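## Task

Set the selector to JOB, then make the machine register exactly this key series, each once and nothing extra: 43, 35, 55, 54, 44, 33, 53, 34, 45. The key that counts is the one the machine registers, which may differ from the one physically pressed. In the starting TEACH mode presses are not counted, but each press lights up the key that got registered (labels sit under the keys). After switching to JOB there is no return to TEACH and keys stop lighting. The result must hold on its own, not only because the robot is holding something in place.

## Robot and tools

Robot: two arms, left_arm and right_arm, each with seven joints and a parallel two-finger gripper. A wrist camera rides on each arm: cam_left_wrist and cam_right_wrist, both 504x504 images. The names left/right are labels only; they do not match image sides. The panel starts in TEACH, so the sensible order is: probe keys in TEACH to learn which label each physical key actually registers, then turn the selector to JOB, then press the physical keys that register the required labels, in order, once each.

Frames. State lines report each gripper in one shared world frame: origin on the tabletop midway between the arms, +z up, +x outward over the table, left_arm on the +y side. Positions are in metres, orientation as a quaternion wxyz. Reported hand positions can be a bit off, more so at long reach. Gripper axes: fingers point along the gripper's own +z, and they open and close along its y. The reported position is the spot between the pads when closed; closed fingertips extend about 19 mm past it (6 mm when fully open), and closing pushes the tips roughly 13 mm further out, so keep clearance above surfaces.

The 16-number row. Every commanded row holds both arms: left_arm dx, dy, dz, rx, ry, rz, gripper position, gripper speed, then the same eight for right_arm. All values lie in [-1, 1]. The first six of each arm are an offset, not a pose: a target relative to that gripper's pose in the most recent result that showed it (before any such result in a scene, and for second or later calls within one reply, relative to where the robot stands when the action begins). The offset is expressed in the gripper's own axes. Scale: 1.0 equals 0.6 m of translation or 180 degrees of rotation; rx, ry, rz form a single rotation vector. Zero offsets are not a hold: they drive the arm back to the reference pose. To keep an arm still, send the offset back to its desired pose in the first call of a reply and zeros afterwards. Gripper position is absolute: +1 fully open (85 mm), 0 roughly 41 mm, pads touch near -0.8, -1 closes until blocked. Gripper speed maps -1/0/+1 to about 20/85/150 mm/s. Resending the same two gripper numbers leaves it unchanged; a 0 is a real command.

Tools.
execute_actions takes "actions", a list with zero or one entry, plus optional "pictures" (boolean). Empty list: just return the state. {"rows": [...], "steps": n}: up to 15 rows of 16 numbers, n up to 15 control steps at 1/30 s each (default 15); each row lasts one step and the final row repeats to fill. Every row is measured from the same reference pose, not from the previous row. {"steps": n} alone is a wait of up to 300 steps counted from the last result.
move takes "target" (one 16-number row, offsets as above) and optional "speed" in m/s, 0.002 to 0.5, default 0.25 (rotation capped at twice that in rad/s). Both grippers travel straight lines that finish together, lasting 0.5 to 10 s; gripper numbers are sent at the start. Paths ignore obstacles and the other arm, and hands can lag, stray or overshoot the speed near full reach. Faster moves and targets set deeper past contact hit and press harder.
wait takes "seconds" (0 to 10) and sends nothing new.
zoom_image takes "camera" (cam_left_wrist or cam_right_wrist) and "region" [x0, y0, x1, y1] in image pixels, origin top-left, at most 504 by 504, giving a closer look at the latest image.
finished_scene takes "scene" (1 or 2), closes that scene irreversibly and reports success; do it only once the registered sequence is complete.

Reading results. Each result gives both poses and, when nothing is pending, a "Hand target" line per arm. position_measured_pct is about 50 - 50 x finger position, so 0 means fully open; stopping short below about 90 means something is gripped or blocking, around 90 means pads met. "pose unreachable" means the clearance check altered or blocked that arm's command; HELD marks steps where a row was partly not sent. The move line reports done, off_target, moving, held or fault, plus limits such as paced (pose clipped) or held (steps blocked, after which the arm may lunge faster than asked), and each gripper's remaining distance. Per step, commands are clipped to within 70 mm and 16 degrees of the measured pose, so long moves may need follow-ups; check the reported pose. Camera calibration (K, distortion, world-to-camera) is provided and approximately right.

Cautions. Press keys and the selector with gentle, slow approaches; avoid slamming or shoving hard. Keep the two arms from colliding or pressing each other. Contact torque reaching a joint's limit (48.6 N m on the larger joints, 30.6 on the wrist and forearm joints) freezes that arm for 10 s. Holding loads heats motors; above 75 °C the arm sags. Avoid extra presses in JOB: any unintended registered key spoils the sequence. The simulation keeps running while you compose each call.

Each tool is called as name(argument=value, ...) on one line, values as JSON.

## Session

execute_actions(actions=[])

Scene clock: 0.00 s of 4800.00 s.
left_arm: end_effector_position=(+0.3862, +0.3337, +0.1987) position_measured_pct=0.0 end_effector_quat_wxyz=(-0.001, -0.073, +0.997, -0.002) | right_arm: end_effector_position=(+0.5123, -0.2431, +0.2382) position_measured_pct=0.0 end_effector_quat_wxyz=(+0.077, +0.733, +0.674, +0.054)
Joint positions: left_arm=[-0.053  0.433  0.002  1.66   0.003  1.052  1.517] | right_arm=[-0.597  0.534  0.509  1.451 -0.186  1.053 -0.282]
Joint velocities: left_arm=[ 0.001 -0.001 -0.     0.     0.    -0.001 -0.001] | right_arm=[-0.     0.    -0.001 -0.001  0.     0.    -0.001]
Hand target (left_arm): +0.386, +0.334, +0.199; -0.001, -0.073, +0.997, -0.002
Hand target (right_arm): +0.512, -0.243, +0.238; +0.077, +0.733, +0.674, +0.054
camera_calibration (this result's frames):
cam_left_wrist: T_world_to_cam=[[-0.0942911, 0.994896, 0.0359296, -0.308082], [0.995532, 0.0944125, -0.00169494, -0.361842], [-0.0050785, 0.0356093, -0.999353, 0.339753], [0, 0, 0, 1]] pos_world=[0.332901, 0.328573, 0.349989]
cam_right_wrist: T_world_to_cam=[[0.985032, -0.11045, 0.132336, -0.554903], [-0.110085, -0.993871, -0.0100954, -0.118263], [0.13264, -0.00462388, -0.991154, 0.313409], [0, 0, 0, 1]] pos_world=[0.492008, -0.177378, 0.382876]

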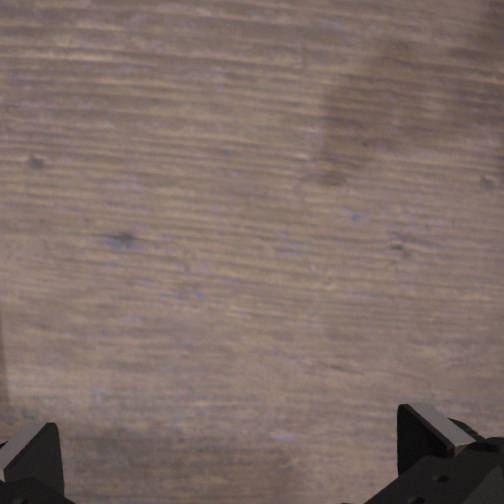

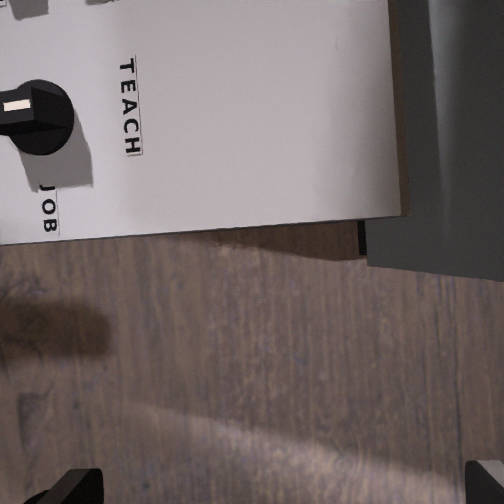

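move(target=[0,0,0,0,0,0,1,0,0.28,-0.21,-0.08,-0.117,0.008,-0.01,-1,0], speed=0.2)

Scene clock: 6.63 s of 4800.00 s.
left_arm: end_effector_position=(+0.3862, +0.3337, +0.1987) position_measured_pct=0.0 end_effector_quat_wxyz=(-0.001, -0.073, +0.997, -0.002) | right_arm: end_effector_position=(+0.3940, -0.0632, +0.2573) position_measured_pct=91.7 end_effector_quat_wxyz=(+0.201, +0.695, +0.665, +0.183)
Joint positions: left_arm=[-0.053  0.433  0.002  1.66   0.003  1.052  1.517] | right_arm=[-1.414  0.429  0.716  1.751  0.25   0.747 -1.1  ]
Joint velocities: left_arm=[-0.    -0.001 -0.     0.     0.     0.    -0.   ] | right_arm=[-0.002 -0.    -0.001  0.     0.002  0.001 -0.001]
Hand target (left_arm): +0.386, +0.334, +0.199; -0.001, -0.073, +0.997, -0.002
Hand target (right_arm): +0.394, -0.063, +0.257; +0.201, +0.695, +0.666, +0.183
Off the commanded pose (left_arm): 0.000 m, 0 deg.
Off the commanded pose (right_arm): 0.001 m, 0 deg.
After step 90, 1.93 s passed at rest.
move: done
camera_calibration (this result's frames):
cam_left_wrist: T_world_to_cam=[[-0.0942912, 0.994896, 0.0359297, -0.308082], [0.995532, 0.0944126, -0.00169318, -0.361844], [-0.00507675, 0.0356095, -0.999353, 0.339752], [0, 0, 0, 1]] pos_world=[0.332902, 0.328573, 0.349989]
cam_right_wrist: T_world_to_cam=[[0.877023, -0.0647551, 0.476065, -0.463989], [-0.0579653, -0.997899, -0.0289502, 0.0318344], [0.476939, -0.00220526, -0.878934, 0.184527], [0, 0, 0, 1]] pos_world=[0.320766, 0.0021288, 0.383997]

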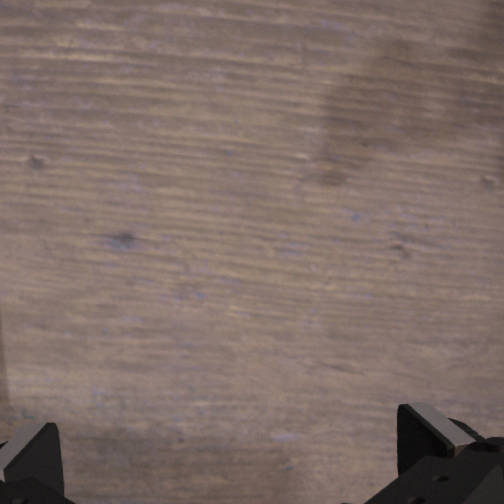

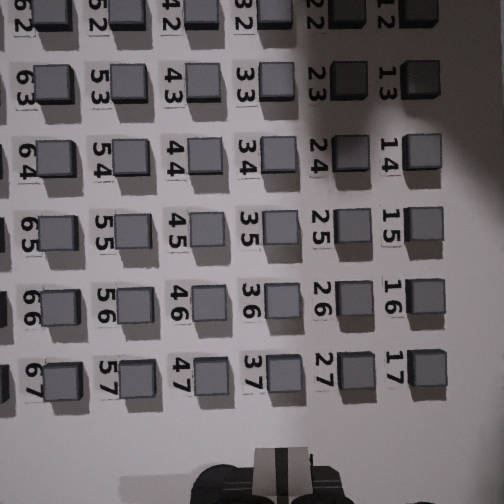

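move(target=[0,0,0,0,0,0,1,0,0.176,-0.052,0.178,0.03,0.012,0,-1,0], speed=0.15)

Scene clock: 13.00 s of 4800.00 s.
left_arm: end_effector_position=(+0.3862, +0.3337, +0.1987) position_measured_pct=0.0 end_effector_quat_wxyz=(-0.001, -0.073, +0.997, -0.002) | right_arm: end_effector_position=(+0.4282, +0.0392, +0.1482) position_measured_pct=91.7 end_effector_quat_wxyz=(+0.155, +0.700, +0.677, +0.165)
Joint positions: left_arm=[-0.053  0.433  0.002  1.66   0.003  1.052  1.517] | right_arm=[-1.202  0.752  0.52   1.497  0.032  0.686 -1.019]
Joint velocities: left_arm=[ 0.002  0.001  0.     0.     0.    -0.    -0.   ] | right_arm=[ 0.001  0.003 -0.001 -0.001 -0.     0.     0.   ]
Hand target (left_arm): +0.386, +0.334, +0.199; -0.001, -0.073, +0.997, -0.002
Hand target (right_arm): +0.428, +0.039, +0.148; +0.155, +0.700, +0.677, +0.164
Off the commanded pose (left_arm): 0.000 m, 0 deg.
Off the commanded pose (right_arm): 0.001 m, 0 deg.
After step 90, 1.87 s passed at rest.
move: done
camera_calibration (this result's frames):
cam_left_wrist: T_world_to_cam=[[-0.0942908, 0.994896, 0.0359297, -0.308082], [0.995532, 0.0944121, -0.00169126, -0.361845], [-0.00507482, 0.0356097, -0.999353, 0.339751], [0, 0, 0, 1]] pos_world=[0.332903, 0.328573, 0.349988]
cam_right_wrist: T_world_to_cam=[[0.918505, -0.0643161, 0.390143, -0.44049], [-0.043773, -0.997157, -0.0613303, 0.131472], [0.392978, 0.0392545, -0.91871, 0.112735], [0, 0, 0, 1]] pos_world=[0.366045, 0.0983419, 0.283488]

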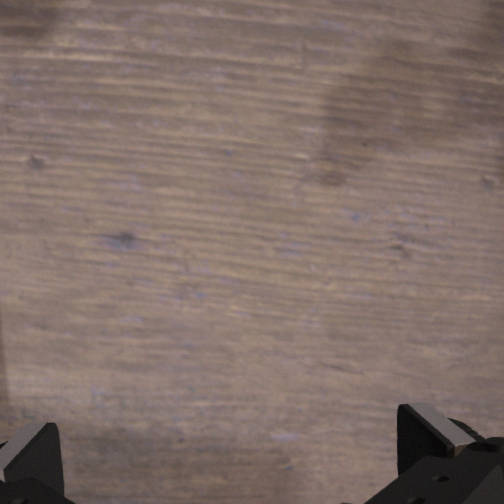

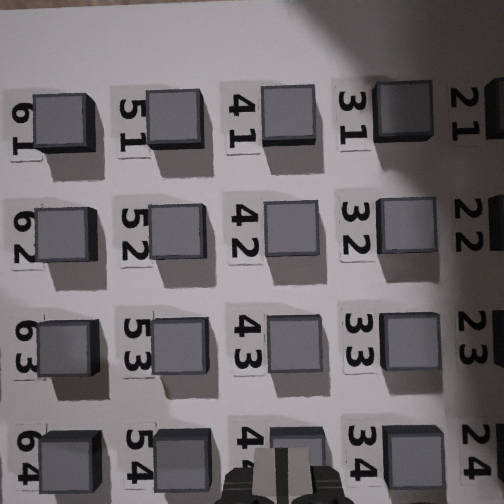

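move(target=[0,0,0,0,0,0,1,0,0,0.007,0.049,0,0,0,-1,0], speed=0.025)

execute_actions(actions=[{"rows":[[0,0,0,0,0,0,1,0,-0.002,-0.002,-0.022,0,-0.0015,0,-1,0]],"steps":10}], pictures=false)

move(target=[0,0,0,0,0,0,1,0,-0.1134,0.0567,0,0,0,0,-1,0], speed=0.12)

move(target=[0,0,0,0,0,0,1,0,0,0,0.03,0,0,0,-1,0], speed=0.02)

move(target=[0,0,0,0,0,0,1,0,-0.03,-0.03,-0.2,0,-0.0015,0,-1,0], speed=0.15)

Scene clock: 22.00 s of 4800.00 s.
left_arm: end_effector_position=(+0.3862, +0.3337, +0.1987) position_measured_pct=0.0 end_effector_quat_wxyz=(-0.001, -0.073, +0.997, -0.002) | right_arm: end_effector_position=(+0.4435, +0.0414, +0.1284) position_measured_pct=91.7 end_effector_quat_wxyz=(+0.153, +0.700, +0.677, +0.167)
Joint positions: left_arm=[-0.053  0.433  0.002  1.66   0.003  1.052  1.517] | right_arm=[-1.163  0.795  0.501  1.481  0.02   0.644 -1.003]
Joint velocities: left_arm=[-0.001 -0.001  0.     0.     0.     0.002 -0.   ] | right_arm=[ 0.001 -0.    -0.001  0.001 -0.    -0.001 -0.   ]
Hand target (left_arm): +0.386, +0.334, +0.199; -0.001, -0.073, +0.997, -0.002
Hand target (right_arm): +0.445, +0.039, +0.124; +0.155, +0.700, +0.677, +0.165
Off the commanded pose (left_arm): 0.000 m, 0 deg.
Off the commanded pose (right_arm): 0.005 m, 0 deg.
After step 90, 4.60 s passed at rest.
move: off_target (right_arm)
camera_calibration (this result's frames):
cam_left_wrist: T_world_to_cam=[[-0.0942906, 0.994896, 0.0359298, -0.308082], [0.995532, 0.0944118, -0.0016894, -0.361847], [-0.00507297, 0.0356099, -0.999353, 0.33975], [0, 0, 0, 1]] pos_world=[0.332904, 0.328574, 0.349988]
cam_right_wrist: T_world_to_cam=[[0.918158, -0.0646781, 0.390901, -0.446596], [-0.0413709, -0.996843, -0.067764, 0.132852], [0.394049, 0.0460461, -0.917935, 0.0875859], [0, 0, 0, 1]] pos_world=[0.381029, 0.0995144, 0.263976]

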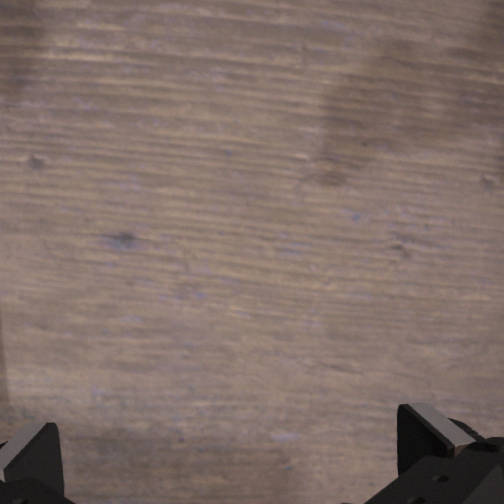

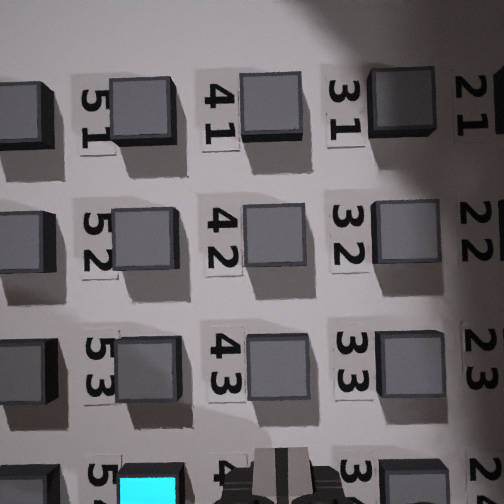

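Scene clock: 22.33 s of 4800.00 s.
left_arm: end_effector_position=(+0.3862, +0.3337, +0.1987) position_measured_pct=0.0 end_effector_quat_wxyz=(-0.001, -0.073, +0.997, -0.002) | right_arm: end_effector_position=(+0.4368, +0.0398, +0.1396) position_measured_pct=91.7 end_effector_quat_wxyz=(+0.155, +0.701, +0.677, +0.166)
Joint positions: left_arm=[-0.053  0.433  0.002  1.66   0.003  1.052  1.517] | right_arm=[-1.181  0.772  0.511  1.486  0.027  0.669 -1.011]
Joint velocities: left_arm=[-0.001 -0.     0.    -0.     0.    -0.001 -0.   ] | right_arm=[-0.004 -0.001 -0.003  0.002  0.    -0.001 -0.001]
Hand target (left_arm): +0.386, +0.334, +0.199; -0.001, -0.073, +0.997, -0.002
Hand target (right_arm): +0.437, +0.040, +0.140; +0.155, +0.700, +0.677, +0.166
Off the commanded pose (left_arm): 0.000 m, 0 deg.
Off the commanded pose (right_arm): 0.000 m, 0 deg.
Steps of this call (steps 1 to 10: all 10 steps of this action). Readings (end_effector_position | what the end effector reports):
1: left_arm (+0.3862, +0.3337, +0.1987) | right_arm (+0.4431, +0.0415, +0.1290) | left_arm position_measured_pct=0.0 | right_arm position_measured_pct=91.7
2: left_arm (+0.3862, +0.3337, +0.1987) | right_arm (+0.4416, +0.0416, +0.1313) | left_arm position_measured_pct=0.0 | right_arm position_measured_pct=91.7
4: left_arm (+0.3862, +0.3337, +0.1987) | right_arm (+0.4370, +0.0421, +0.1393) | left_arm position_measured_pct=0.0 | right_arm position_measured_pct=91.7
8: left_arm (+0.3862, +0.3337, +0.1987) | right_arm (+0.4370, +0.0398, +0.1397) | left_arm position_measured_pct=0.0 | right_arm position_measured_pct=91.7
10: the state above

Scene clock: 23.50 s of 4800.00 s.
left_arm: end_effector_position=(+0.3862, +0.3337, +0.1987) position_measured_pct=0.0 end_effector_quat_wxyz=(-0.001, -0.073, +0.997, -0.002) | right_arm: end_effector_position=(+0.4650, -0.0289, +0.1532) position_measured_pct=91.7 end_effector_quat_wxyz=(+0.155, +0.700, +0.677, +0.166)
Joint positions: left_arm=[-0.053  0.433  0.002  1.66   0.003  1.052  1.517] | right_arm=[-1.072  0.68   0.497  1.611  0.042  0.588 -0.897]
Joint velocities: left_arm=[ 0.    -0.003  0.    -0.     0.    -0.001  0.   ] | right_arm=[ 0.004 -0.005  0.001  0.001 -0.002  0.     0.003]
Hand target (left_arm): +0.386, +0.334, +0.199; -0.001, -0.073, +0.997, -0.002
Hand target (right_arm): +0.465, -0.029, +0.154; +0.155, +0.700, +0.677, +0.166
Off the commanded pose (left_arm): 0.000 m, 0 deg.
Off the commanded pose (right_arm): 0.000 m, 0 deg.
move: done
camera_calibration (this result's frames):
cam_left_wrist: T_world_to_cam=[[-0.0942903, 0.994896, 0.0359298, -0.308082], [0.995532, 0.0944115, -0.00168557, -0.36185], [-0.00506915, 0.0356103, -0.999353, 0.339748], [0, 0, 0, 1]] pos_world=[0.332906, 0.328574, 0.349988]
cam_right_wrist: T_world_to_cam=[[0.917912, -0.0642404, 0.391549, -0.480585], [-0.0429448, -0.997095, -0.0629147, 0.0653286], [0.394453, 0.0409352, -0.918004, 0.104858], [0, 0, 0, 1]] pos_world=[0.402578, 0.0299735, 0.288543]

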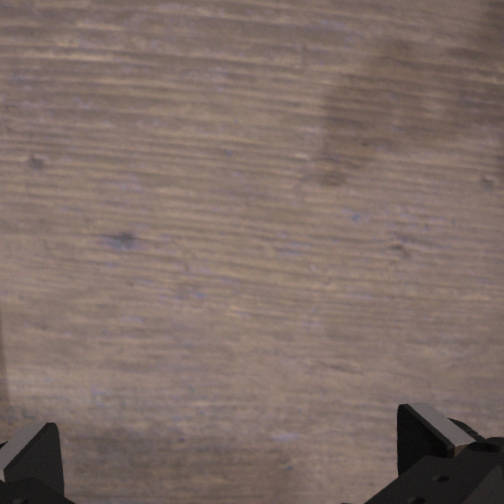

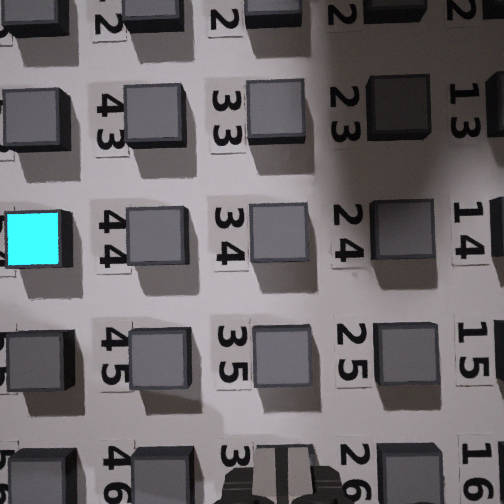

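Scene clock: 24.63 s of 4800.00 s.
left_arm: end_effector_position=(+0.3862, +0.3337, +0.1987) position_measured_pct=0.0 end_effector_quat_wxyz=(-0.001, -0.073, +0.997, -0.002) | right_arm: end_effector_position=(+0.4718, -0.0267, +0.1435) position_measured_pct=91.7 end_effector_quat_wxyz=(+0.153, +0.700, +0.677, +0.170)
Joint positions: left_arm=[-0.053  0.433  0.002  1.66   0.003  1.052  1.517] | right_arm=[-1.053  0.701  0.485  1.607  0.034  0.56  -0.89 ]
Joint velocities: left_arm=[ 0.     0.001  0.    -0.001  0.    -0.     0.   ] | right_arm=[ 0.    -0.    -0.001 -0.001 -0.    -0.001 -0.   ]
Hand target (left_arm): +0.386, +0.334, +0.199; -0.001, -0.073, +0.997, -0.002
Hand target (right_arm): +0.473, -0.029, +0.137; +0.155, +0.700, +0.677, +0.166
Off the commanded pose (left_arm): 0.000 m, 0 deg.
Off the commanded pose (right_arm): 0.007 m, 1 deg.
move: off_target (right_arm)
camera_calibration (this result's frames):
cam_left_wrist: T_world_to_cam=[[-0.0942904, 0.994896, 0.0359298, -0.308082], [0.995532, 0.0944115, -0.00168368, -0.361852], [-0.00506727, 0.0356105, -0.999353, 0.339747], [0, 0, 0, 1]] pos_world=[0.332907, 0.328574, 0.349987]
cam_right_wrist: T_world_to_cam=[[0.916973, -0.0657831, 0.393487, -0.482729], [-0.0409446, -0.996621, -0.0711985, 0.0674969], [0.396842, 0.0491759, -0.916569, 0.0920422], [0, 0, 0, 1]] pos_world=[0.408887, 0.0309872, 0.279116]

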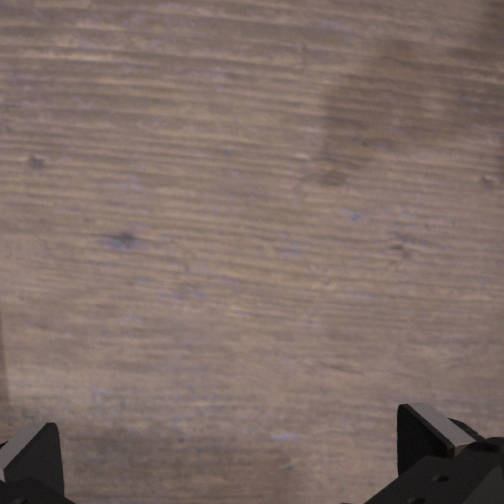

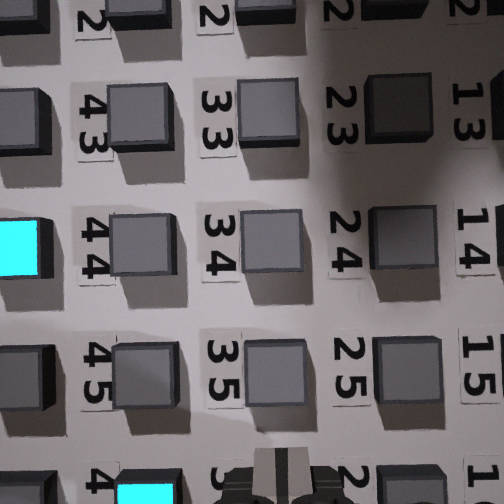

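Scene clock: 25.90 s of 4800.00 s.
left_arm: end_effector_position=(+0.3862, +0.3337, +0.1987) position_measured_pct=0.0 end_effector_quat_wxyz=(-0.001, -0.073, +0.997, -0.002) | right_arm: end_effector_position=(+0.4018, -0.0454, +0.2426) position_measured_pct=91.7 end_effector_quat_wxyz=(+0.155, +0.700, +0.676, +0.168)
Joint positions: left_arm=[-0.053  0.433  0.002  1.66   0.003  1.052  1.517] | right_arm=[-1.251  0.454  0.582  1.678  0.136  0.766 -0.982]
Joint velocities: left_arm=[-0.002 -0.002  0.    -0.001  0.    -0.002 -0.   ] | right_arm=[-0.003 -0.003 -0.     0.002  0.001  0.001 -0.001]
Hand target (left_arm): +0.386, +0.334, +0.199; -0.001, -0.073, +0.997, -0.002
Hand target (right_arm): +0.402, -0.045, +0.243; +0.154, +0.700, +0.676, +0.168
Off the commanded pose (left_arm): 0.000 m, 0 deg.
Off the commanded pose (right_arm): 0.000 m, 0 deg.
move: done
camera_calibration (this result's frames):
cam_left_wrist: T_world_to_cam=[[-0.0942904, 0.994896, 0.0359297, -0.308082], [0.995532, 0.0944114, -0.00168175, -0.361853], [-0.00506535, 0.0356106, -0.999353, 0.339746], [0, 0, 0, 1]] pos_world=[0.332908, 0.328574, 0.349987]
cam_right_wrist: T_world_to_cam=[[0.917105, -0.0658728, 0.393166, -0.458749], [-0.0430117, -0.996846, -0.0666863, 0.052743], [0.396319, 0.0442476, -0.917046, 0.211619], [0, 0, 0, 1]] pos_world=[0.339121, 0.012994, 0.377946]

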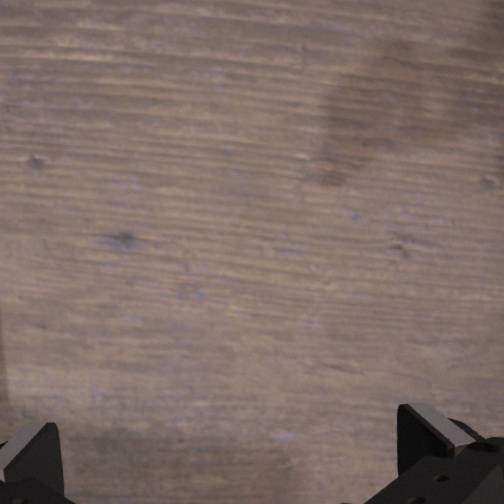

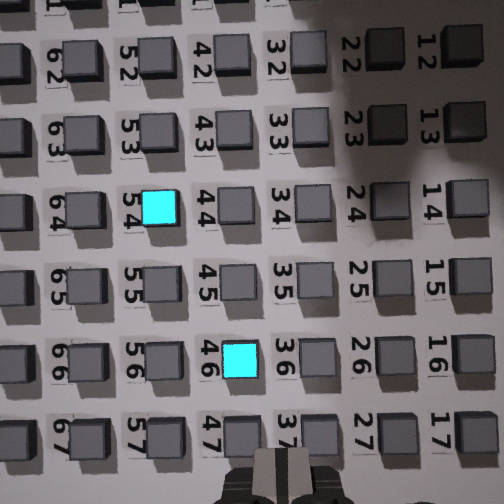

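move(target=[0,0,0,0,0,0,1,0,-0.128,-0.023,0.11,0,0,-0.5,-0.25,0], speed=0.4)

Scene clock: 33.63 s of 4800.00 s.
left_arm: end_effector_position=(+0.3862, +0.3337, +0.1987) position_measured_pct=0.0 end_effector_quat_wxyz=(-0.001, -0.073, +0.997, -0.002) | right_arm: end_effector_position=(+0.4163, -0.1209, +0.1756) position_measured_pct=62.3 end_effector_quat_wxyz=(+0.228, +0.017, +0.973, +0.009)
Joint positions: left_arm=[-0.053  0.433  0.002  1.66   0.003  1.052  1.517] | right_arm=[-0.865  0.416  0.206  1.926  0.482  0.522  0.352]
Joint velocities: left_arm=[ 0.    -0.001 -0.     0.001  0.    -0.     0.   ] | right_arm=[ 0.008 -0.     0.007  0.    -0.004 -0.001  0.005]
Hand target (left_arm): +0.386, +0.334, +0.199; -0.001, -0.073, +0.997, -0.002
Hand target (right_arm): +0.417, -0.121, +0.176; +0.228, +0.017, +0.973, +0.009
Off the commanded pose (left_arm): 0.000 m, 0 deg.
Off the commanded pose (right_arm): 0.000 m, 0 deg.
After step 90, 2.37 s passed at rest.
move: done
camera_calibration (this result's frames):
cam_left_wrist: T_world_to_cam=[[-0.0942903, 0.994896, 0.0359297, -0.308082], [0.995532, 0.0944112, -0.0016799, -0.361855], [-0.00506349, 0.0356107, -0.999353, 0.339745], [0, 0, 0, 1]] pos_world=[0.332909, 0.328574, 0.349987]
cam_right_wrist: T_world_to_cam=[[0.0788783, 0.996835, -0.00994249, 0.0975755], [0.907311, -0.0676554, 0.414981, -0.394136], [0.412994, -0.0417539, -0.909776, 0.129175], [0, 0, 0, 1]] pos_world=[0.296559, -0.118538, 0.282049]

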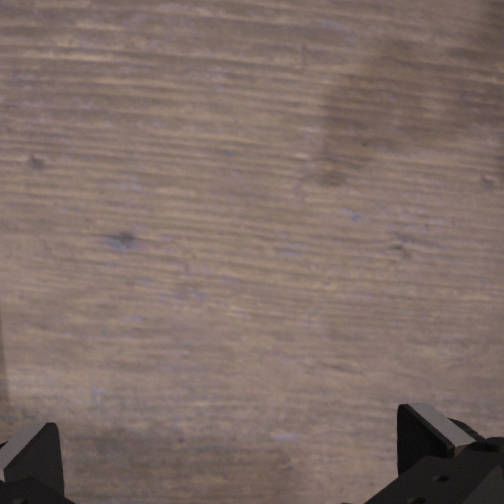

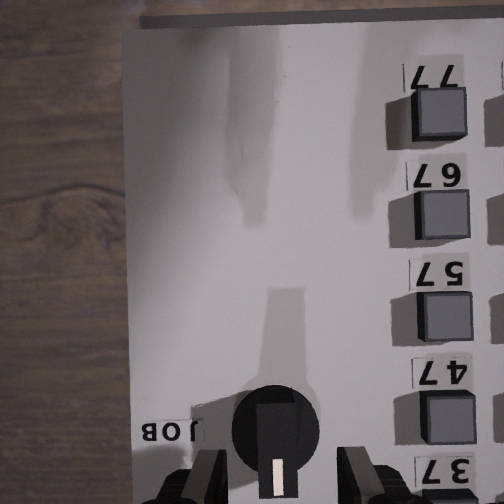

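move(target=[0,0,0,0,0,0,1,0,0,-0.003,0.072,0.004,0,0,-0.25,0], speed=0.05)

move(target=[0,0,0,0,0,0,1,0,0,0,0,0,0,0.52,-0.5,0], speed=0.3)

move(target=[0,0,0,0,0,0,1,0,0,0,-0.075,0,0,-0.02,-0.2,1], speed=0.07)

move(target=[0,0,0,0,0,0,1,0,0.326,0.05,0.06,0,0,0,-1,1], speed=0.15)

Scene clock: 39.70 s of 4800.00 s.
left_arm: end_effector_position=(+0.3862, +0.3337, +0.1987) position_measured_pct=0.0 end_effector_quat_wxyz=(-0.001, -0.073, +0.997, -0.002) | right_arm: end_effector_position=(+0.4355, -0.1224, +0.1370) position_measured_pct=62.3 end_effector_quat_wxyz=(+0.228, +0.018, +0.973, +0.003)
Joint positions: left_arm=[-0.053  0.433  0.002  1.66   0.003  1.052  1.517] | right_arm=[-0.848  0.518  0.232  1.922  0.508  0.426  0.327]
Joint velocities: left_arm=[ 0.    -0.    -0.     0.001 -0.     0.     0.001] | right_arm=[ 0.     0.004 -0.001 -0.001  0.     0.    -0.001]
Hand target (left_arm): +0.386, +0.334, +0.199; -0.001, -0.073, +0.997, -0.002
Hand target (right_arm): +0.435, -0.122, +0.137; +0.228, +0.018, +0.974, +0.003
Off the commanded pose (left_arm): 0.000 m, 0 deg.
Off the commanded pose (right_arm): 0.000 m, 0 deg.
After step 90, 1.93 s passed at rest.
move: done
camera_calibration (this result's frames):
cam_left_wrist: T_world_to_cam=[[-0.0942902, 0.994896, 0.0359296, -0.308082], [0.995532, 0.094411, -0.001678, -0.361856], [-0.00506158, 0.0356108, -0.999353, 0.339744], [0, 0, 0, 1]] pos_world=[0.33291, 0.328574, 0.349987]
cam_right_wrist: T_world_to_cam=[[0.0845032, 0.996205, -0.0208286, 0.0961023], [0.906948, -0.068241, 0.415679, -0.395657], [0.41268, -0.0540166, -0.909273, 0.0846137], [0, 0, 0, 1]] pos_world=[0.315801, -0.118167, 0.243405]

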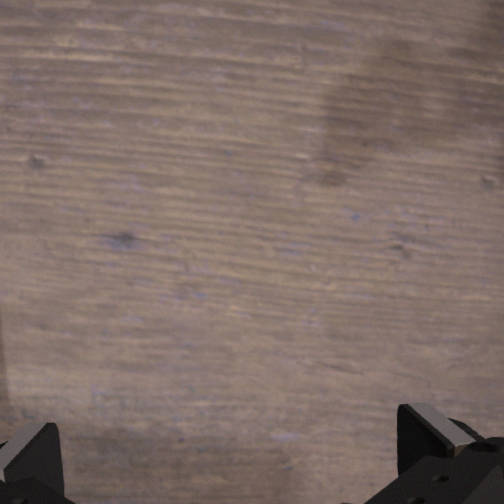

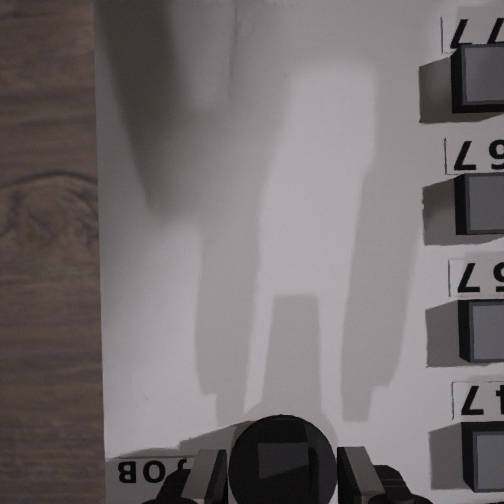

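Scene clock: 42.80 s of 4800.00 s.
left_arm: end_effector_position=(+0.3862, +0.3337, +0.1987) position_measured_pct=0.0 end_effector_quat_wxyz=(-0.001, -0.073, +0.997, -0.002) | right_arm: end_effector_position=(+0.4359, -0.1226, +0.1371) position_measured_pct=75.0 end_effector_quat_wxyz=(+0.154, +0.722, +0.653, +0.169)
Joint positions: left_arm=[-0.053  0.433  0.002  1.66   0.003  1.052  1.517] | right_arm=[-1.116  0.586  0.63   1.931 -0.074  0.367 -0.773]
Joint velocities: left_arm=[-0.    -0.     0.     0.     0.     0.001 -0.001] | right_arm=[-0.003  0.002 -0.002 -0.001  0.001  0.001 -0.001]
Hand target (left_arm): +0.386, +0.334, +0.199; -0.001, -0.073, +0.997, -0.002
Hand target (right_arm): +0.436, -0.122, +0.137; +0.154, +0.722, +0.653, +0.169
Off the commanded pose (left_arm): 0.000 m, 0 deg.
Off the commanded pose (right_arm): 0.000 m, 0 deg.
move: done
camera_calibration (this result's frames):
cam_left_wrist: T_world_to_cam=[[-0.0942901, 0.994896, 0.0359296, -0.308082], [0.995532, 0.0944108, -0.001676, -0.361858], [-0.0050596, 0.0356111, -0.999353, 0.339744], [0, 0, 0, 1]] pos_world=[0.332911, 0.328574, 0.349986]
cam_right_wrist: T_world_to_cam=[[0.910721, -0.128831, 0.392416, -0.458448], [-0.104308, -0.991052, -0.0832853, -0.0000162295], [0.399634, 0.0349176, -0.916009, 0.102057], [0, 0, 0, 1]] pos_world=[0.376731, -0.0626418, 0.273386]

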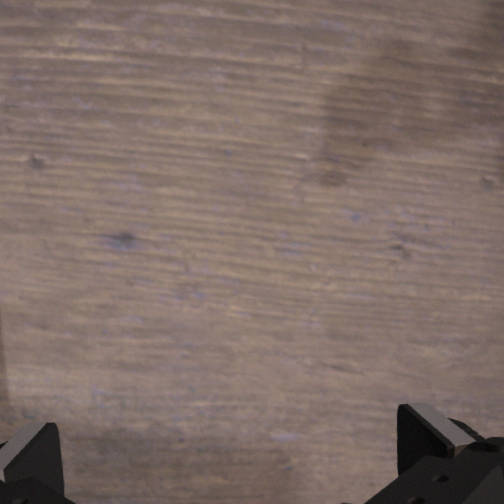

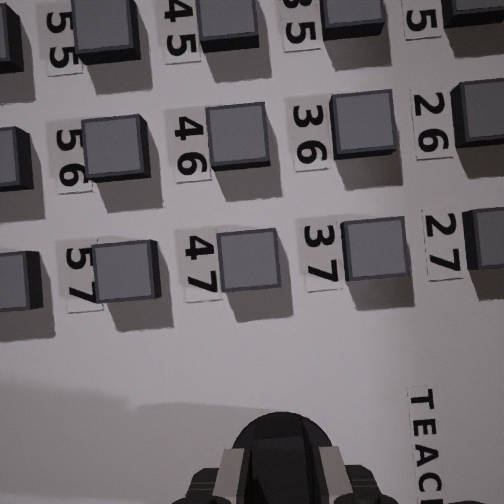

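Scene clock: 43.73 s of 4800.00 s.
left_arm: end_effector_position=(+0.3862, +0.3337, +0.1987) position_measured_pct=0.0 end_effector_quat_wxyz=(-0.001, -0.073, +0.997, -0.002) | right_arm: end_effector_position=(+0.4160, -0.1227, +0.1773) position_measured_pct=59.9 end_effector_quat_wxyz=(+0.159, +0.701, +0.675, +0.164)
Joint positions: left_arm=[-0.053  0.433  0.002  1.66   0.003  1.052  1.517] | right_arm=[-1.213  0.491  0.698  1.931 -0.003  0.473 -0.774]
Joint velocities: left_arm=[ 0.    -0.002 -0.    -0.001  0.    -0.001  0.   ] | right_arm=[-0.007 -0.005 -0.003 -0.002  0.001  0.001 -0.001]
Hand target (left_arm): +0.386, +0.334, +0.199; -0.001, -0.073, +0.997, -0.002
Hand target (right_arm): +0.416, -0.122, +0.177; +0.159, +0.701, +0.675, +0.164
Off the commanded pose (left_arm): 0.000 m, 0 deg.
Off the commanded pose (right_arm): 0.000 m, 0 deg.
move: done
camera_calibration (this result's frames):
cam_left_wrist: T_world_to_cam=[[-0.0942899, 0.994896, 0.0359297, -0.308082], [0.995532, 0.0944107, -0.00167422, -0.36186], [-0.00505782, 0.0356113, -0.999353, 0.339743], [0, 0, 0, 1]] pos_world=[0.332912, 0.328574, 0.349986]
cam_right_wrist: T_world_to_cam=[[0.916358, -0.0668374, 0.394742, -0.451325], [-0.0490336, -0.99728, -0.0550318, -0.0275999], [0.397346, 0.0310732, -0.917142, 0.147486], [0, 0, 0, 1]] pos_world=[0.353619, -0.0622731, 0.311904]

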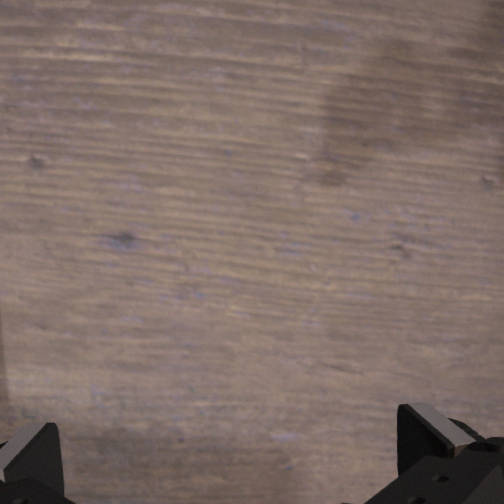

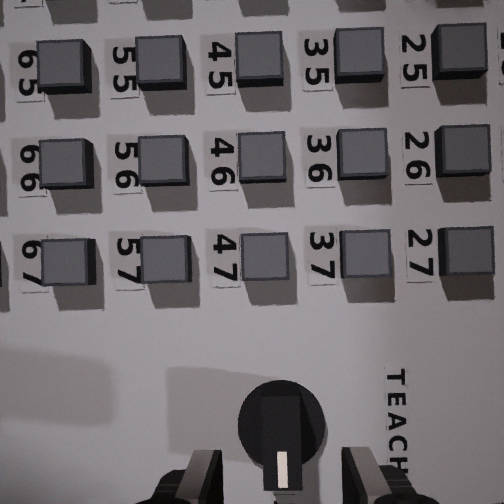

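Scene clock: 45.47 s of 4800.00 s.
left_arm: end_effector_position=(+0.3862, +0.3337, +0.1987) position_measured_pct=0.0 end_effector_quat_wxyz=(-0.001, -0.073, +0.997, -0.002) | right_arm: end_effector_position=(+0.4651, +0.0719, +0.1606) position_measured_pct=91.7 end_effector_quat_wxyz=(+0.158, +0.701, +0.676, +0.164)
Joint positions: left_arm=[-0.053  0.433  0.002  1.66   0.003  1.052  1.517] | right_arm=[-1.183  0.857  0.609  1.275 -0.114  0.819 -0.9  ]
Joint velocities: left_arm=[-0.    -0.001 -0.     0.    -0.     0.    -0.001] | right_arm=[ 0.006  0.01   0.001 -0.004  0.001  0.001  0.   ]
Hand target (left_arm): +0.386, +0.334, +0.199; -0.001, -0.073, +0.997, -0.002
Hand target (right_arm): +0.465, +0.072, +0.160; +0.159, +0.701, +0.676, +0.163
Off the commanded pose (left_arm): 0.000 m, 0 deg.
Off the commanded pose (right_arm): 0.001 m, 0 deg.
move: done
camera_calibration (this result's frames):
cam_left_wrist: T_world_to_cam=[[-0.09429, 0.994896, 0.0359296, -0.308082], [0.995532, 0.0944106, -0.00167222, -0.361861], [-0.00505583, 0.0356114, -0.999353, 0.339742], [0, 0, 0, 1]] pos_world=[0.332913, 0.328575, 0.349986]
cam_right_wrist: T_world_to_cam=[[0.916993, -0.0661943, 0.393374, -0.47681], [-0.0477739, -0.997262, -0.0564471, 0.167555], [0.396033, 0.0329686, -0.917644, 0.107269], [0, 0, 0, 1]] pos_world=[0.402754, 0.131997, 0.295457]

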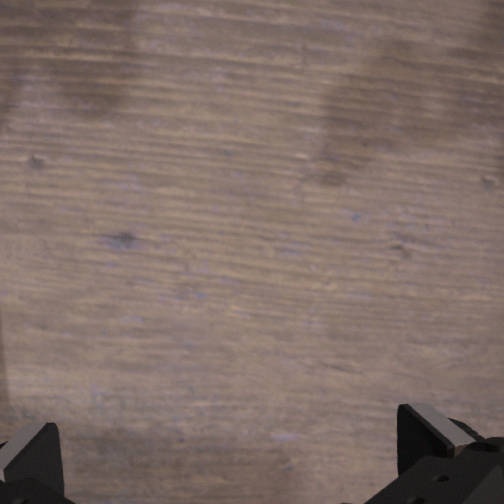

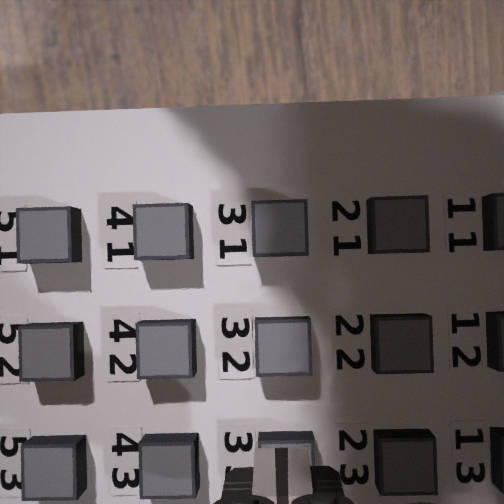

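move(target=[0,0,0,0,0,0,1,0,0,0,0.039,0,0,0,-1,0], speed=0.02)

execute_actions(actions=[{"rows":[[0,0,0,0,0,0,1,0,-0.002,-0.002,-0.022,0,-0.0015,0,-1,0]],"steps":10}], pictures=false)

move(target=[0,0,0,0,0,0,1,0,-0.1134,0.0567,0,0,0,0,-1,0], speed=0.12)

move(target=[0,0,0,0,0,0,1,0,0,0,0.029,0,0,0,-1,0], speed=0.02)

execute_actions(actions=[{"rows":[[0,0,0,0,0,0,1,0,-0.002,-0.002,-0.022,0,-0.0015,0,-1,0]],"steps":10}], pictures=false)

move(target=[0,0,0,0,0,0,1,0,0,-0.1134,0,0,0,0,-1,0], speed=0.12)

Scene clock: 53.93 s of 4800.00 s.
left_arm: end_effector_position=(+0.3862, +0.3337, +0.1987) position_measured_pct=0.0 end_effector_quat_wxyz=(-0.001, -0.073, +0.997, -0.002) | right_arm: end_effector_position=(+0.4748, +0.0731, +0.1433) position_measured_pct=91.7 end_effector_quat_wxyz=(+0.157, +0.701, +0.676, +0.166)
Joint positions: left_arm=[-0.053  0.433  0.002  1.66   0.003  1.052  1.517] | right_arm=[-1.161  0.888  0.596  1.27  -0.125  0.784 -0.893]
Joint velocities: left_arm=[-0.001  0.003 -0.    -0.    -0.     0.001 -0.   ] | right_arm=[-0.001 -0.     0.     0.001 -0.    -0.     0.   ]
Hand target (left_arm): +0.386, +0.334, +0.199; -0.001, -0.073, +0.997, -0.002
Hand target (right_arm): +0.475, +0.072, +0.140; +0.158, +0.701, +0.676, +0.164
Off the commanded pose (left_arm): 0.000 m, 0 deg.
Off the commanded pose (right_arm): 0.004 m, 0 deg.
After step 90, 4.10 s passed at rest.
move: off_target (right_arm)
camera_calibration (this result's frames):
cam_left_wrist: T_world_to_cam=[[-0.0942901, 0.994896, 0.0359297, -0.308082], [0.995532, 0.0944107, -0.00167015, -0.361863], [-0.00505377, 0.0356117, -0.999353, 0.339741], [0, 0, 0, 1]] pos_world=[0.332914, 0.328575, 0.349986]
cam_right_wrist: T_world_to_cam=[[0.9165, -0.0666888, 0.394436, -0.478689], [-0.046371, -0.99707, -0.060832, 0.168248], [0.397337, 0.0374621, -0.916908, 0.0864479], [0, 0, 0, 1]] pos_world=[0.412172, 0.132593, 0.278312]

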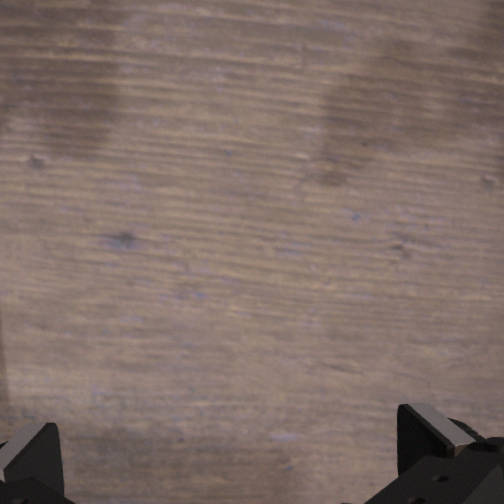

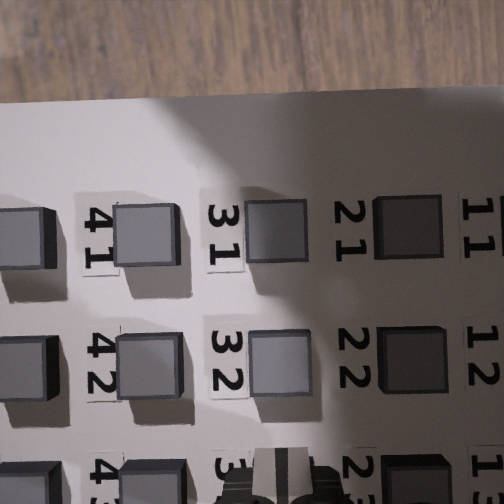

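Scene clock: 54.27 s of 4800.00 s.
left_arm: end_effector_position=(+0.3862, +0.3337, +0.1987) position_measured_pct=0.0 end_effector_quat_wxyz=(-0.001, -0.073, +0.997, -0.002) | right_arm: end_effector_position=(+0.4680, +0.0718, +0.1546) position_measured_pct=91.7 end_effector_quat_wxyz=(+0.159, +0.701, +0.675, +0.164)
Joint positions: left_arm=[-0.053  0.433  0.002  1.66   0.003  1.052  1.517] | right_arm=[-1.177  0.867  0.606  1.276 -0.116  0.807 -0.9  ]
Joint velocities: left_arm=[-0.    -0.    -0.     0.001 -0.    -0.001 -0.   ] | right_arm=[-0.004 -0.001 -0.003  0.001 -0.    -0.     0.   ]
Hand target (left_arm): +0.386, +0.334, +0.199; -0.001, -0.073, +0.997, -0.002
Hand target (right_arm): +0.468, +0.072, +0.155; +0.159, +0.701, +0.675, +0.164
Off the commanded pose (left_arm): 0.000 m, 0 deg.
Off the commanded pose (right_arm): 0.000 m, 0 deg.
Steps of this call (steps 1 to 10: all 10 steps of this action). Readings (end_effector_position | what the end effector reports):
1: left_arm (+0.3862, +0.3337, +0.1987) | right_arm (+0.4744, +0.0734, +0.1440) | left_arm position_measured_pct=0.0 | right_arm position_measured_pct=91.7
2: left_arm (+0.3862, +0.3337, +0.1987) | right_arm (+0.4726, +0.0735, +0.1467) | left_arm position_measured_pct=0.0 | right_arm position_measured_pct=91.7
4: left_arm (+0.3862, +0.3337, +0.1987) | right_arm (+0.4681, +0.0737, +0.1545) | left_arm position_measured_pct=0.0 | right_arm position_measured_pct=91.7
8: left_arm (+0.3862, +0.3337, +0.1987) | right_arm (+0.4683, +0.0717, +0.1547) | left_arm position_measured_pct=0.0 | right_arm position_measured_pct=91.7
10: the state above

Scene clock: 55.43 s of 4800.00 s.
left_arm: end_effector_position=(+0.3862, +0.3337, +0.1987) position_measured_pct=0.0 end_effector_quat_wxyz=(-0.001, -0.073, +0.997, -0.002) | right_arm: end_effector_position=(+0.4959, +0.0028, +0.1687) position_measured_pct=91.7 end_effector_quat_wxyz=(+0.159, +0.701, +0.675, +0.164)
Joint positions: left_arm=[-0.053  0.433  0.002  1.66   0.003  1.052  1.517] | right_arm=[-1.09   0.77   0.593  1.415 -0.105  0.719 -0.784]
Joint velocities: left_arm=[-0.    -0.002  0.     0.     0.    -0.    -0.001] | right_arm=[ 0.003 -0.005  0.     0.002 -0.002 -0.     0.002]
Hand target (left_arm): +0.386, +0.334, +0.199; -0.001, -0.073, +0.997, -0.002
Hand target (right_arm): +0.496, +0.003, +0.169; +0.159, +0.701, +0.675, +0.164
Off the commanded pose (left_arm): 0.000 m, 0 deg.
Off the commanded pose (right_arm): 0.000 m, 0 deg.
move: done
camera_calibration (this result's frames):
cam_left_wrist: T_world_to_cam=[[-0.0942905, 0.994896, 0.0359296, -0.308082], [0.995532, 0.094411, -0.00166637, -0.361866], [-0.00505001, 0.0356119, -0.999353, 0.339739], [0, 0, 0, 1]] pos_world=[0.332916, 0.328575, 0.349985]
cam_right_wrist: T_world_to_cam=[[0.916236, -0.0664762, 0.395086, -0.512704], [-0.0482116, -0.997267, -0.0559913, 0.100766], [0.397728, 0.0322535, -0.916936, 0.103837], [0, 0, 0, 1]] pos_world=[0.433317, 0.0630587, 0.303416]

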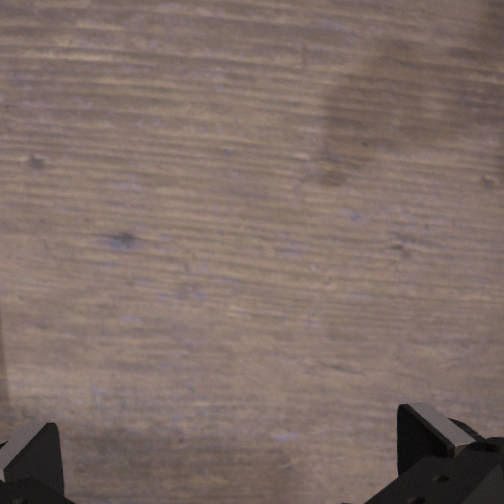

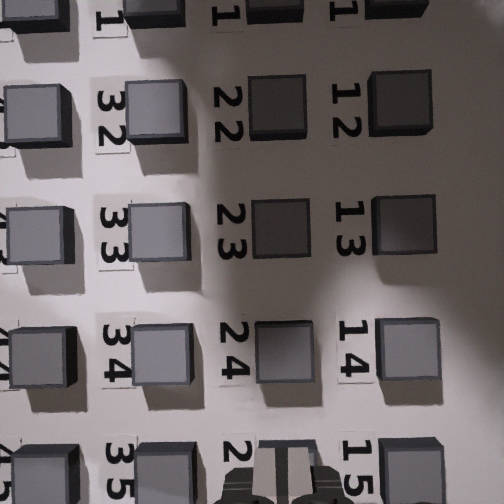

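Scene clock: 56.53 s of 4800.00 s.
left_arm: end_effector_position=(+0.3862, +0.3337, +0.1987) position_measured_pct=0.0 end_effector_quat_wxyz=(-0.001, -0.073, +0.997, -0.002) | right_arm: end_effector_position=(+0.5028, +0.0045, +0.1583) position_measured_pct=91.7 end_effector_quat_wxyz=(+0.158, +0.701, +0.675, +0.167)
Joint positions: left_arm=[-0.053  0.433  0.002  1.66   0.003  1.052  1.517] | right_arm=[-1.072  0.791  0.582  1.411 -0.114  0.694 -0.777]
Joint velocities: left_arm=[ 0.     0.001  0.     0.001 -0.    -0.001  0.   ] | right_arm=[ 0.    -0.    -0.    -0.     0.    -0.001  0.   ]
Hand target (left_arm): +0.386, +0.334, +0.199; -0.001, -0.073, +0.997, -0.002
Hand target (right_arm): +0.504, +0.003, +0.153; +0.159, +0.701, +0.675, +0.164
Off the commanded pose (left_arm): 0.000 m, 0 deg.
Off the commanded pose (right_arm): 0.006 m, 0 deg.
move: off_target (right_arm)
camera_calibration (this result's frames):
cam_left_wrist: T_world_to_cam=[[-0.0942903, 0.994896, 0.0359296, -0.308082], [0.995532, 0.0944107, -0.00166436, -0.361868], [-0.005048, 0.0356121, -0.999353, 0.339738], [0, 0, 0, 1]] pos_world=[0.332917, 0.328575, 0.349985]
cam_right_wrist: T_world_to_cam=[[0.915399, -0.0674147, 0.396863, -0.514688], [-0.0463877, -0.996975, -0.0623579, 0.102291], [0.399866, 0.0386728, -0.915757, 0.09019], [0, 0, 0, 1]] pos_world=[0.439826, 0.0637959, 0.293231]

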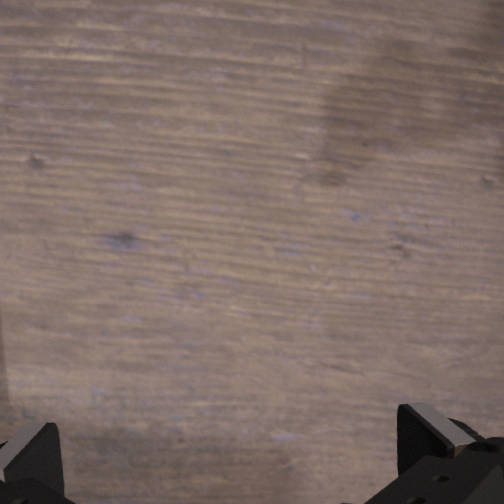

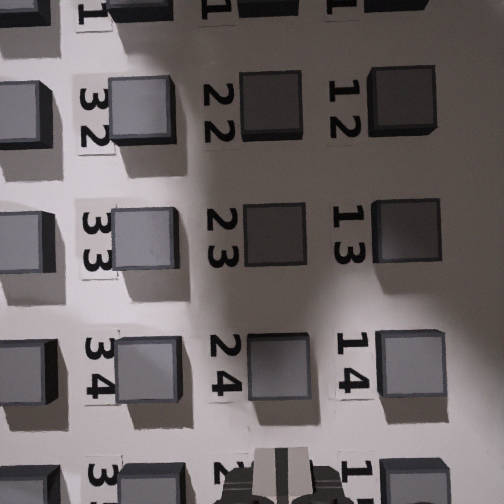

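Scene clock: 56.87 s of 4800.00 s.
left_arm: end_effector_position=(+0.3862, +0.3337, +0.1987) position_measured_pct=0.0 end_effector_quat_wxyz=(-0.001, -0.073, +0.997, -0.002) | right_arm: end_effector_position=(+0.4960, +0.0031, +0.1696) position_measured_pct=91.7 end_effector_quat_wxyz=(+0.159, +0.701, +0.675, +0.165)
Joint positions: left_arm=[-0.053  0.433  0.002  1.66   0.003  1.052  1.517] | right_arm=[-1.091  0.769  0.594  1.416 -0.104  0.717 -0.787]
Joint velocities: left_arm=[ 0.     0.001  0.    -0.     0.     0.     0.001] | right_arm=[-0.005 -0.    -0.004  0.     0.     0.    -0.001]
Hand target (left_arm): +0.386, +0.334, +0.199; -0.001, -0.073, +0.997, -0.002
Hand target (right_arm): +0.496, +0.003, +0.170; +0.159, +0.701, +0.675, +0.165
Off the commanded pose (left_arm): 0.000 m, 0 deg.
Off the commanded pose (right_arm): 0.000 m, 0 deg.
Steps of this call (steps 1 to 10: all 10 steps of this action). Readings (end_effector_position | what the end effector reports):
1: left_arm (+0.3862, +0.3337, +0.1987) | right_arm (+0.5024, +0.0048, +0.1590) | left_arm position_measured_pct=0.0 | right_arm position_measured_pct=91.7
2: left_arm (+0.3862, +0.3337, +0.1987) | right_arm (+0.5009, +0.0050, +0.1613) | left_arm position_measured_pct=0.0 | right_arm position_measured_pct=91.7
4: left_arm (+0.3862, +0.3337, +0.1987) | right_arm (+0.4963, +0.0055, +0.1693) | left_arm position_measured_pct=0.0 | right_arm position_measured_pct=91.7
8: left_arm (+0.3862, +0.3337, +0.1987) | right_arm (+0.4963, +0.0029, +0.1698) | left_arm position_measured_pct=0.0 | right_arm position_measured_pct=91.7
10: the state above

Scene clock: 58.00 s of 4800.00 s.
left_arm: end_effector_position=(+0.3862, +0.3337, +0.1987) position_measured_pct=0.0 end_effector_quat_wxyz=(-0.001, -0.073, +0.997, -0.002) | right_arm: end_effector_position=(+0.4352, +0.0057, +0.1391) position_measured_pct=91.7 end_effector_quat_wxyz=(+0.159, +0.702, +0.675, +0.165)
Joint positions: left_arm=[-0.053  0.433  0.002  1.66   0.003  1.052  1.517] | right_arm=[-1.235  0.752  0.63   1.598 -0.091  0.6   -0.888]
Joint velocities: left_arm=[ 0.001  0.001  0.     0.001 -0.    -0.001 -0.001] | right_arm=[-0.008 -0.002 -0.002  0.002  0.002 -0.001 -0.002]
Hand target (left_arm): +0.386, +0.334, +0.199; -0.001, -0.073, +0.997, -0.002
Hand target (right_arm): +0.435, +0.006, +0.139; +0.159, +0.701, +0.675, +0.165
Off the commanded pose (left_arm): 0.000 m, 0 deg.
Off the commanded pose (right_arm): 0.000 m, 0 deg.
move: done
camera_calibration (this result's frames):
cam_left_wrist: T_world_to_cam=[[-0.0942904, 0.994896, 0.0359297, -0.308082], [0.995532, 0.0944106, -0.00166055, -0.361871], [-0.00504423, 0.0356126, -0.999353, 0.339736], [0, 0, 0, 1]] pos_world=[0.332919, 0.328575, 0.349985]
cam_right_wrist: T_world_to_cam=[[0.915384, -0.0685791, 0.396697, -0.445096], [-0.0495669, -0.997086, -0.0579951, 0.0998808], [0.399518, 0.0334248, -0.916116, 0.0997429], [0, 0, 0, 1]] pos_world=[0.372536, 0.0657315, 0.273737]

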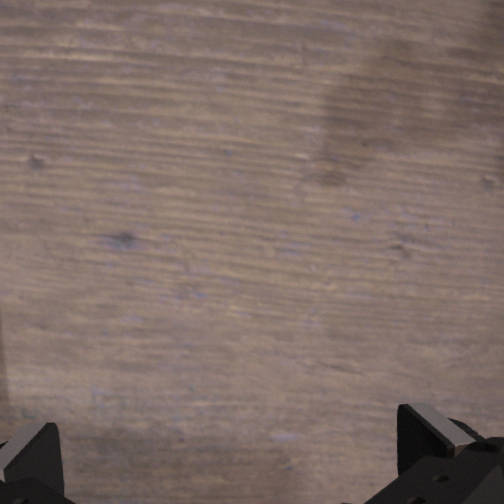

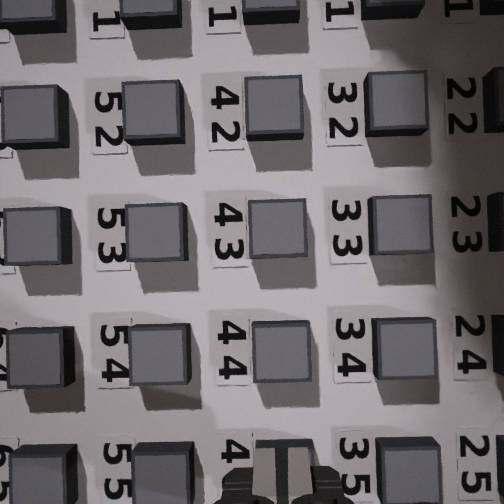

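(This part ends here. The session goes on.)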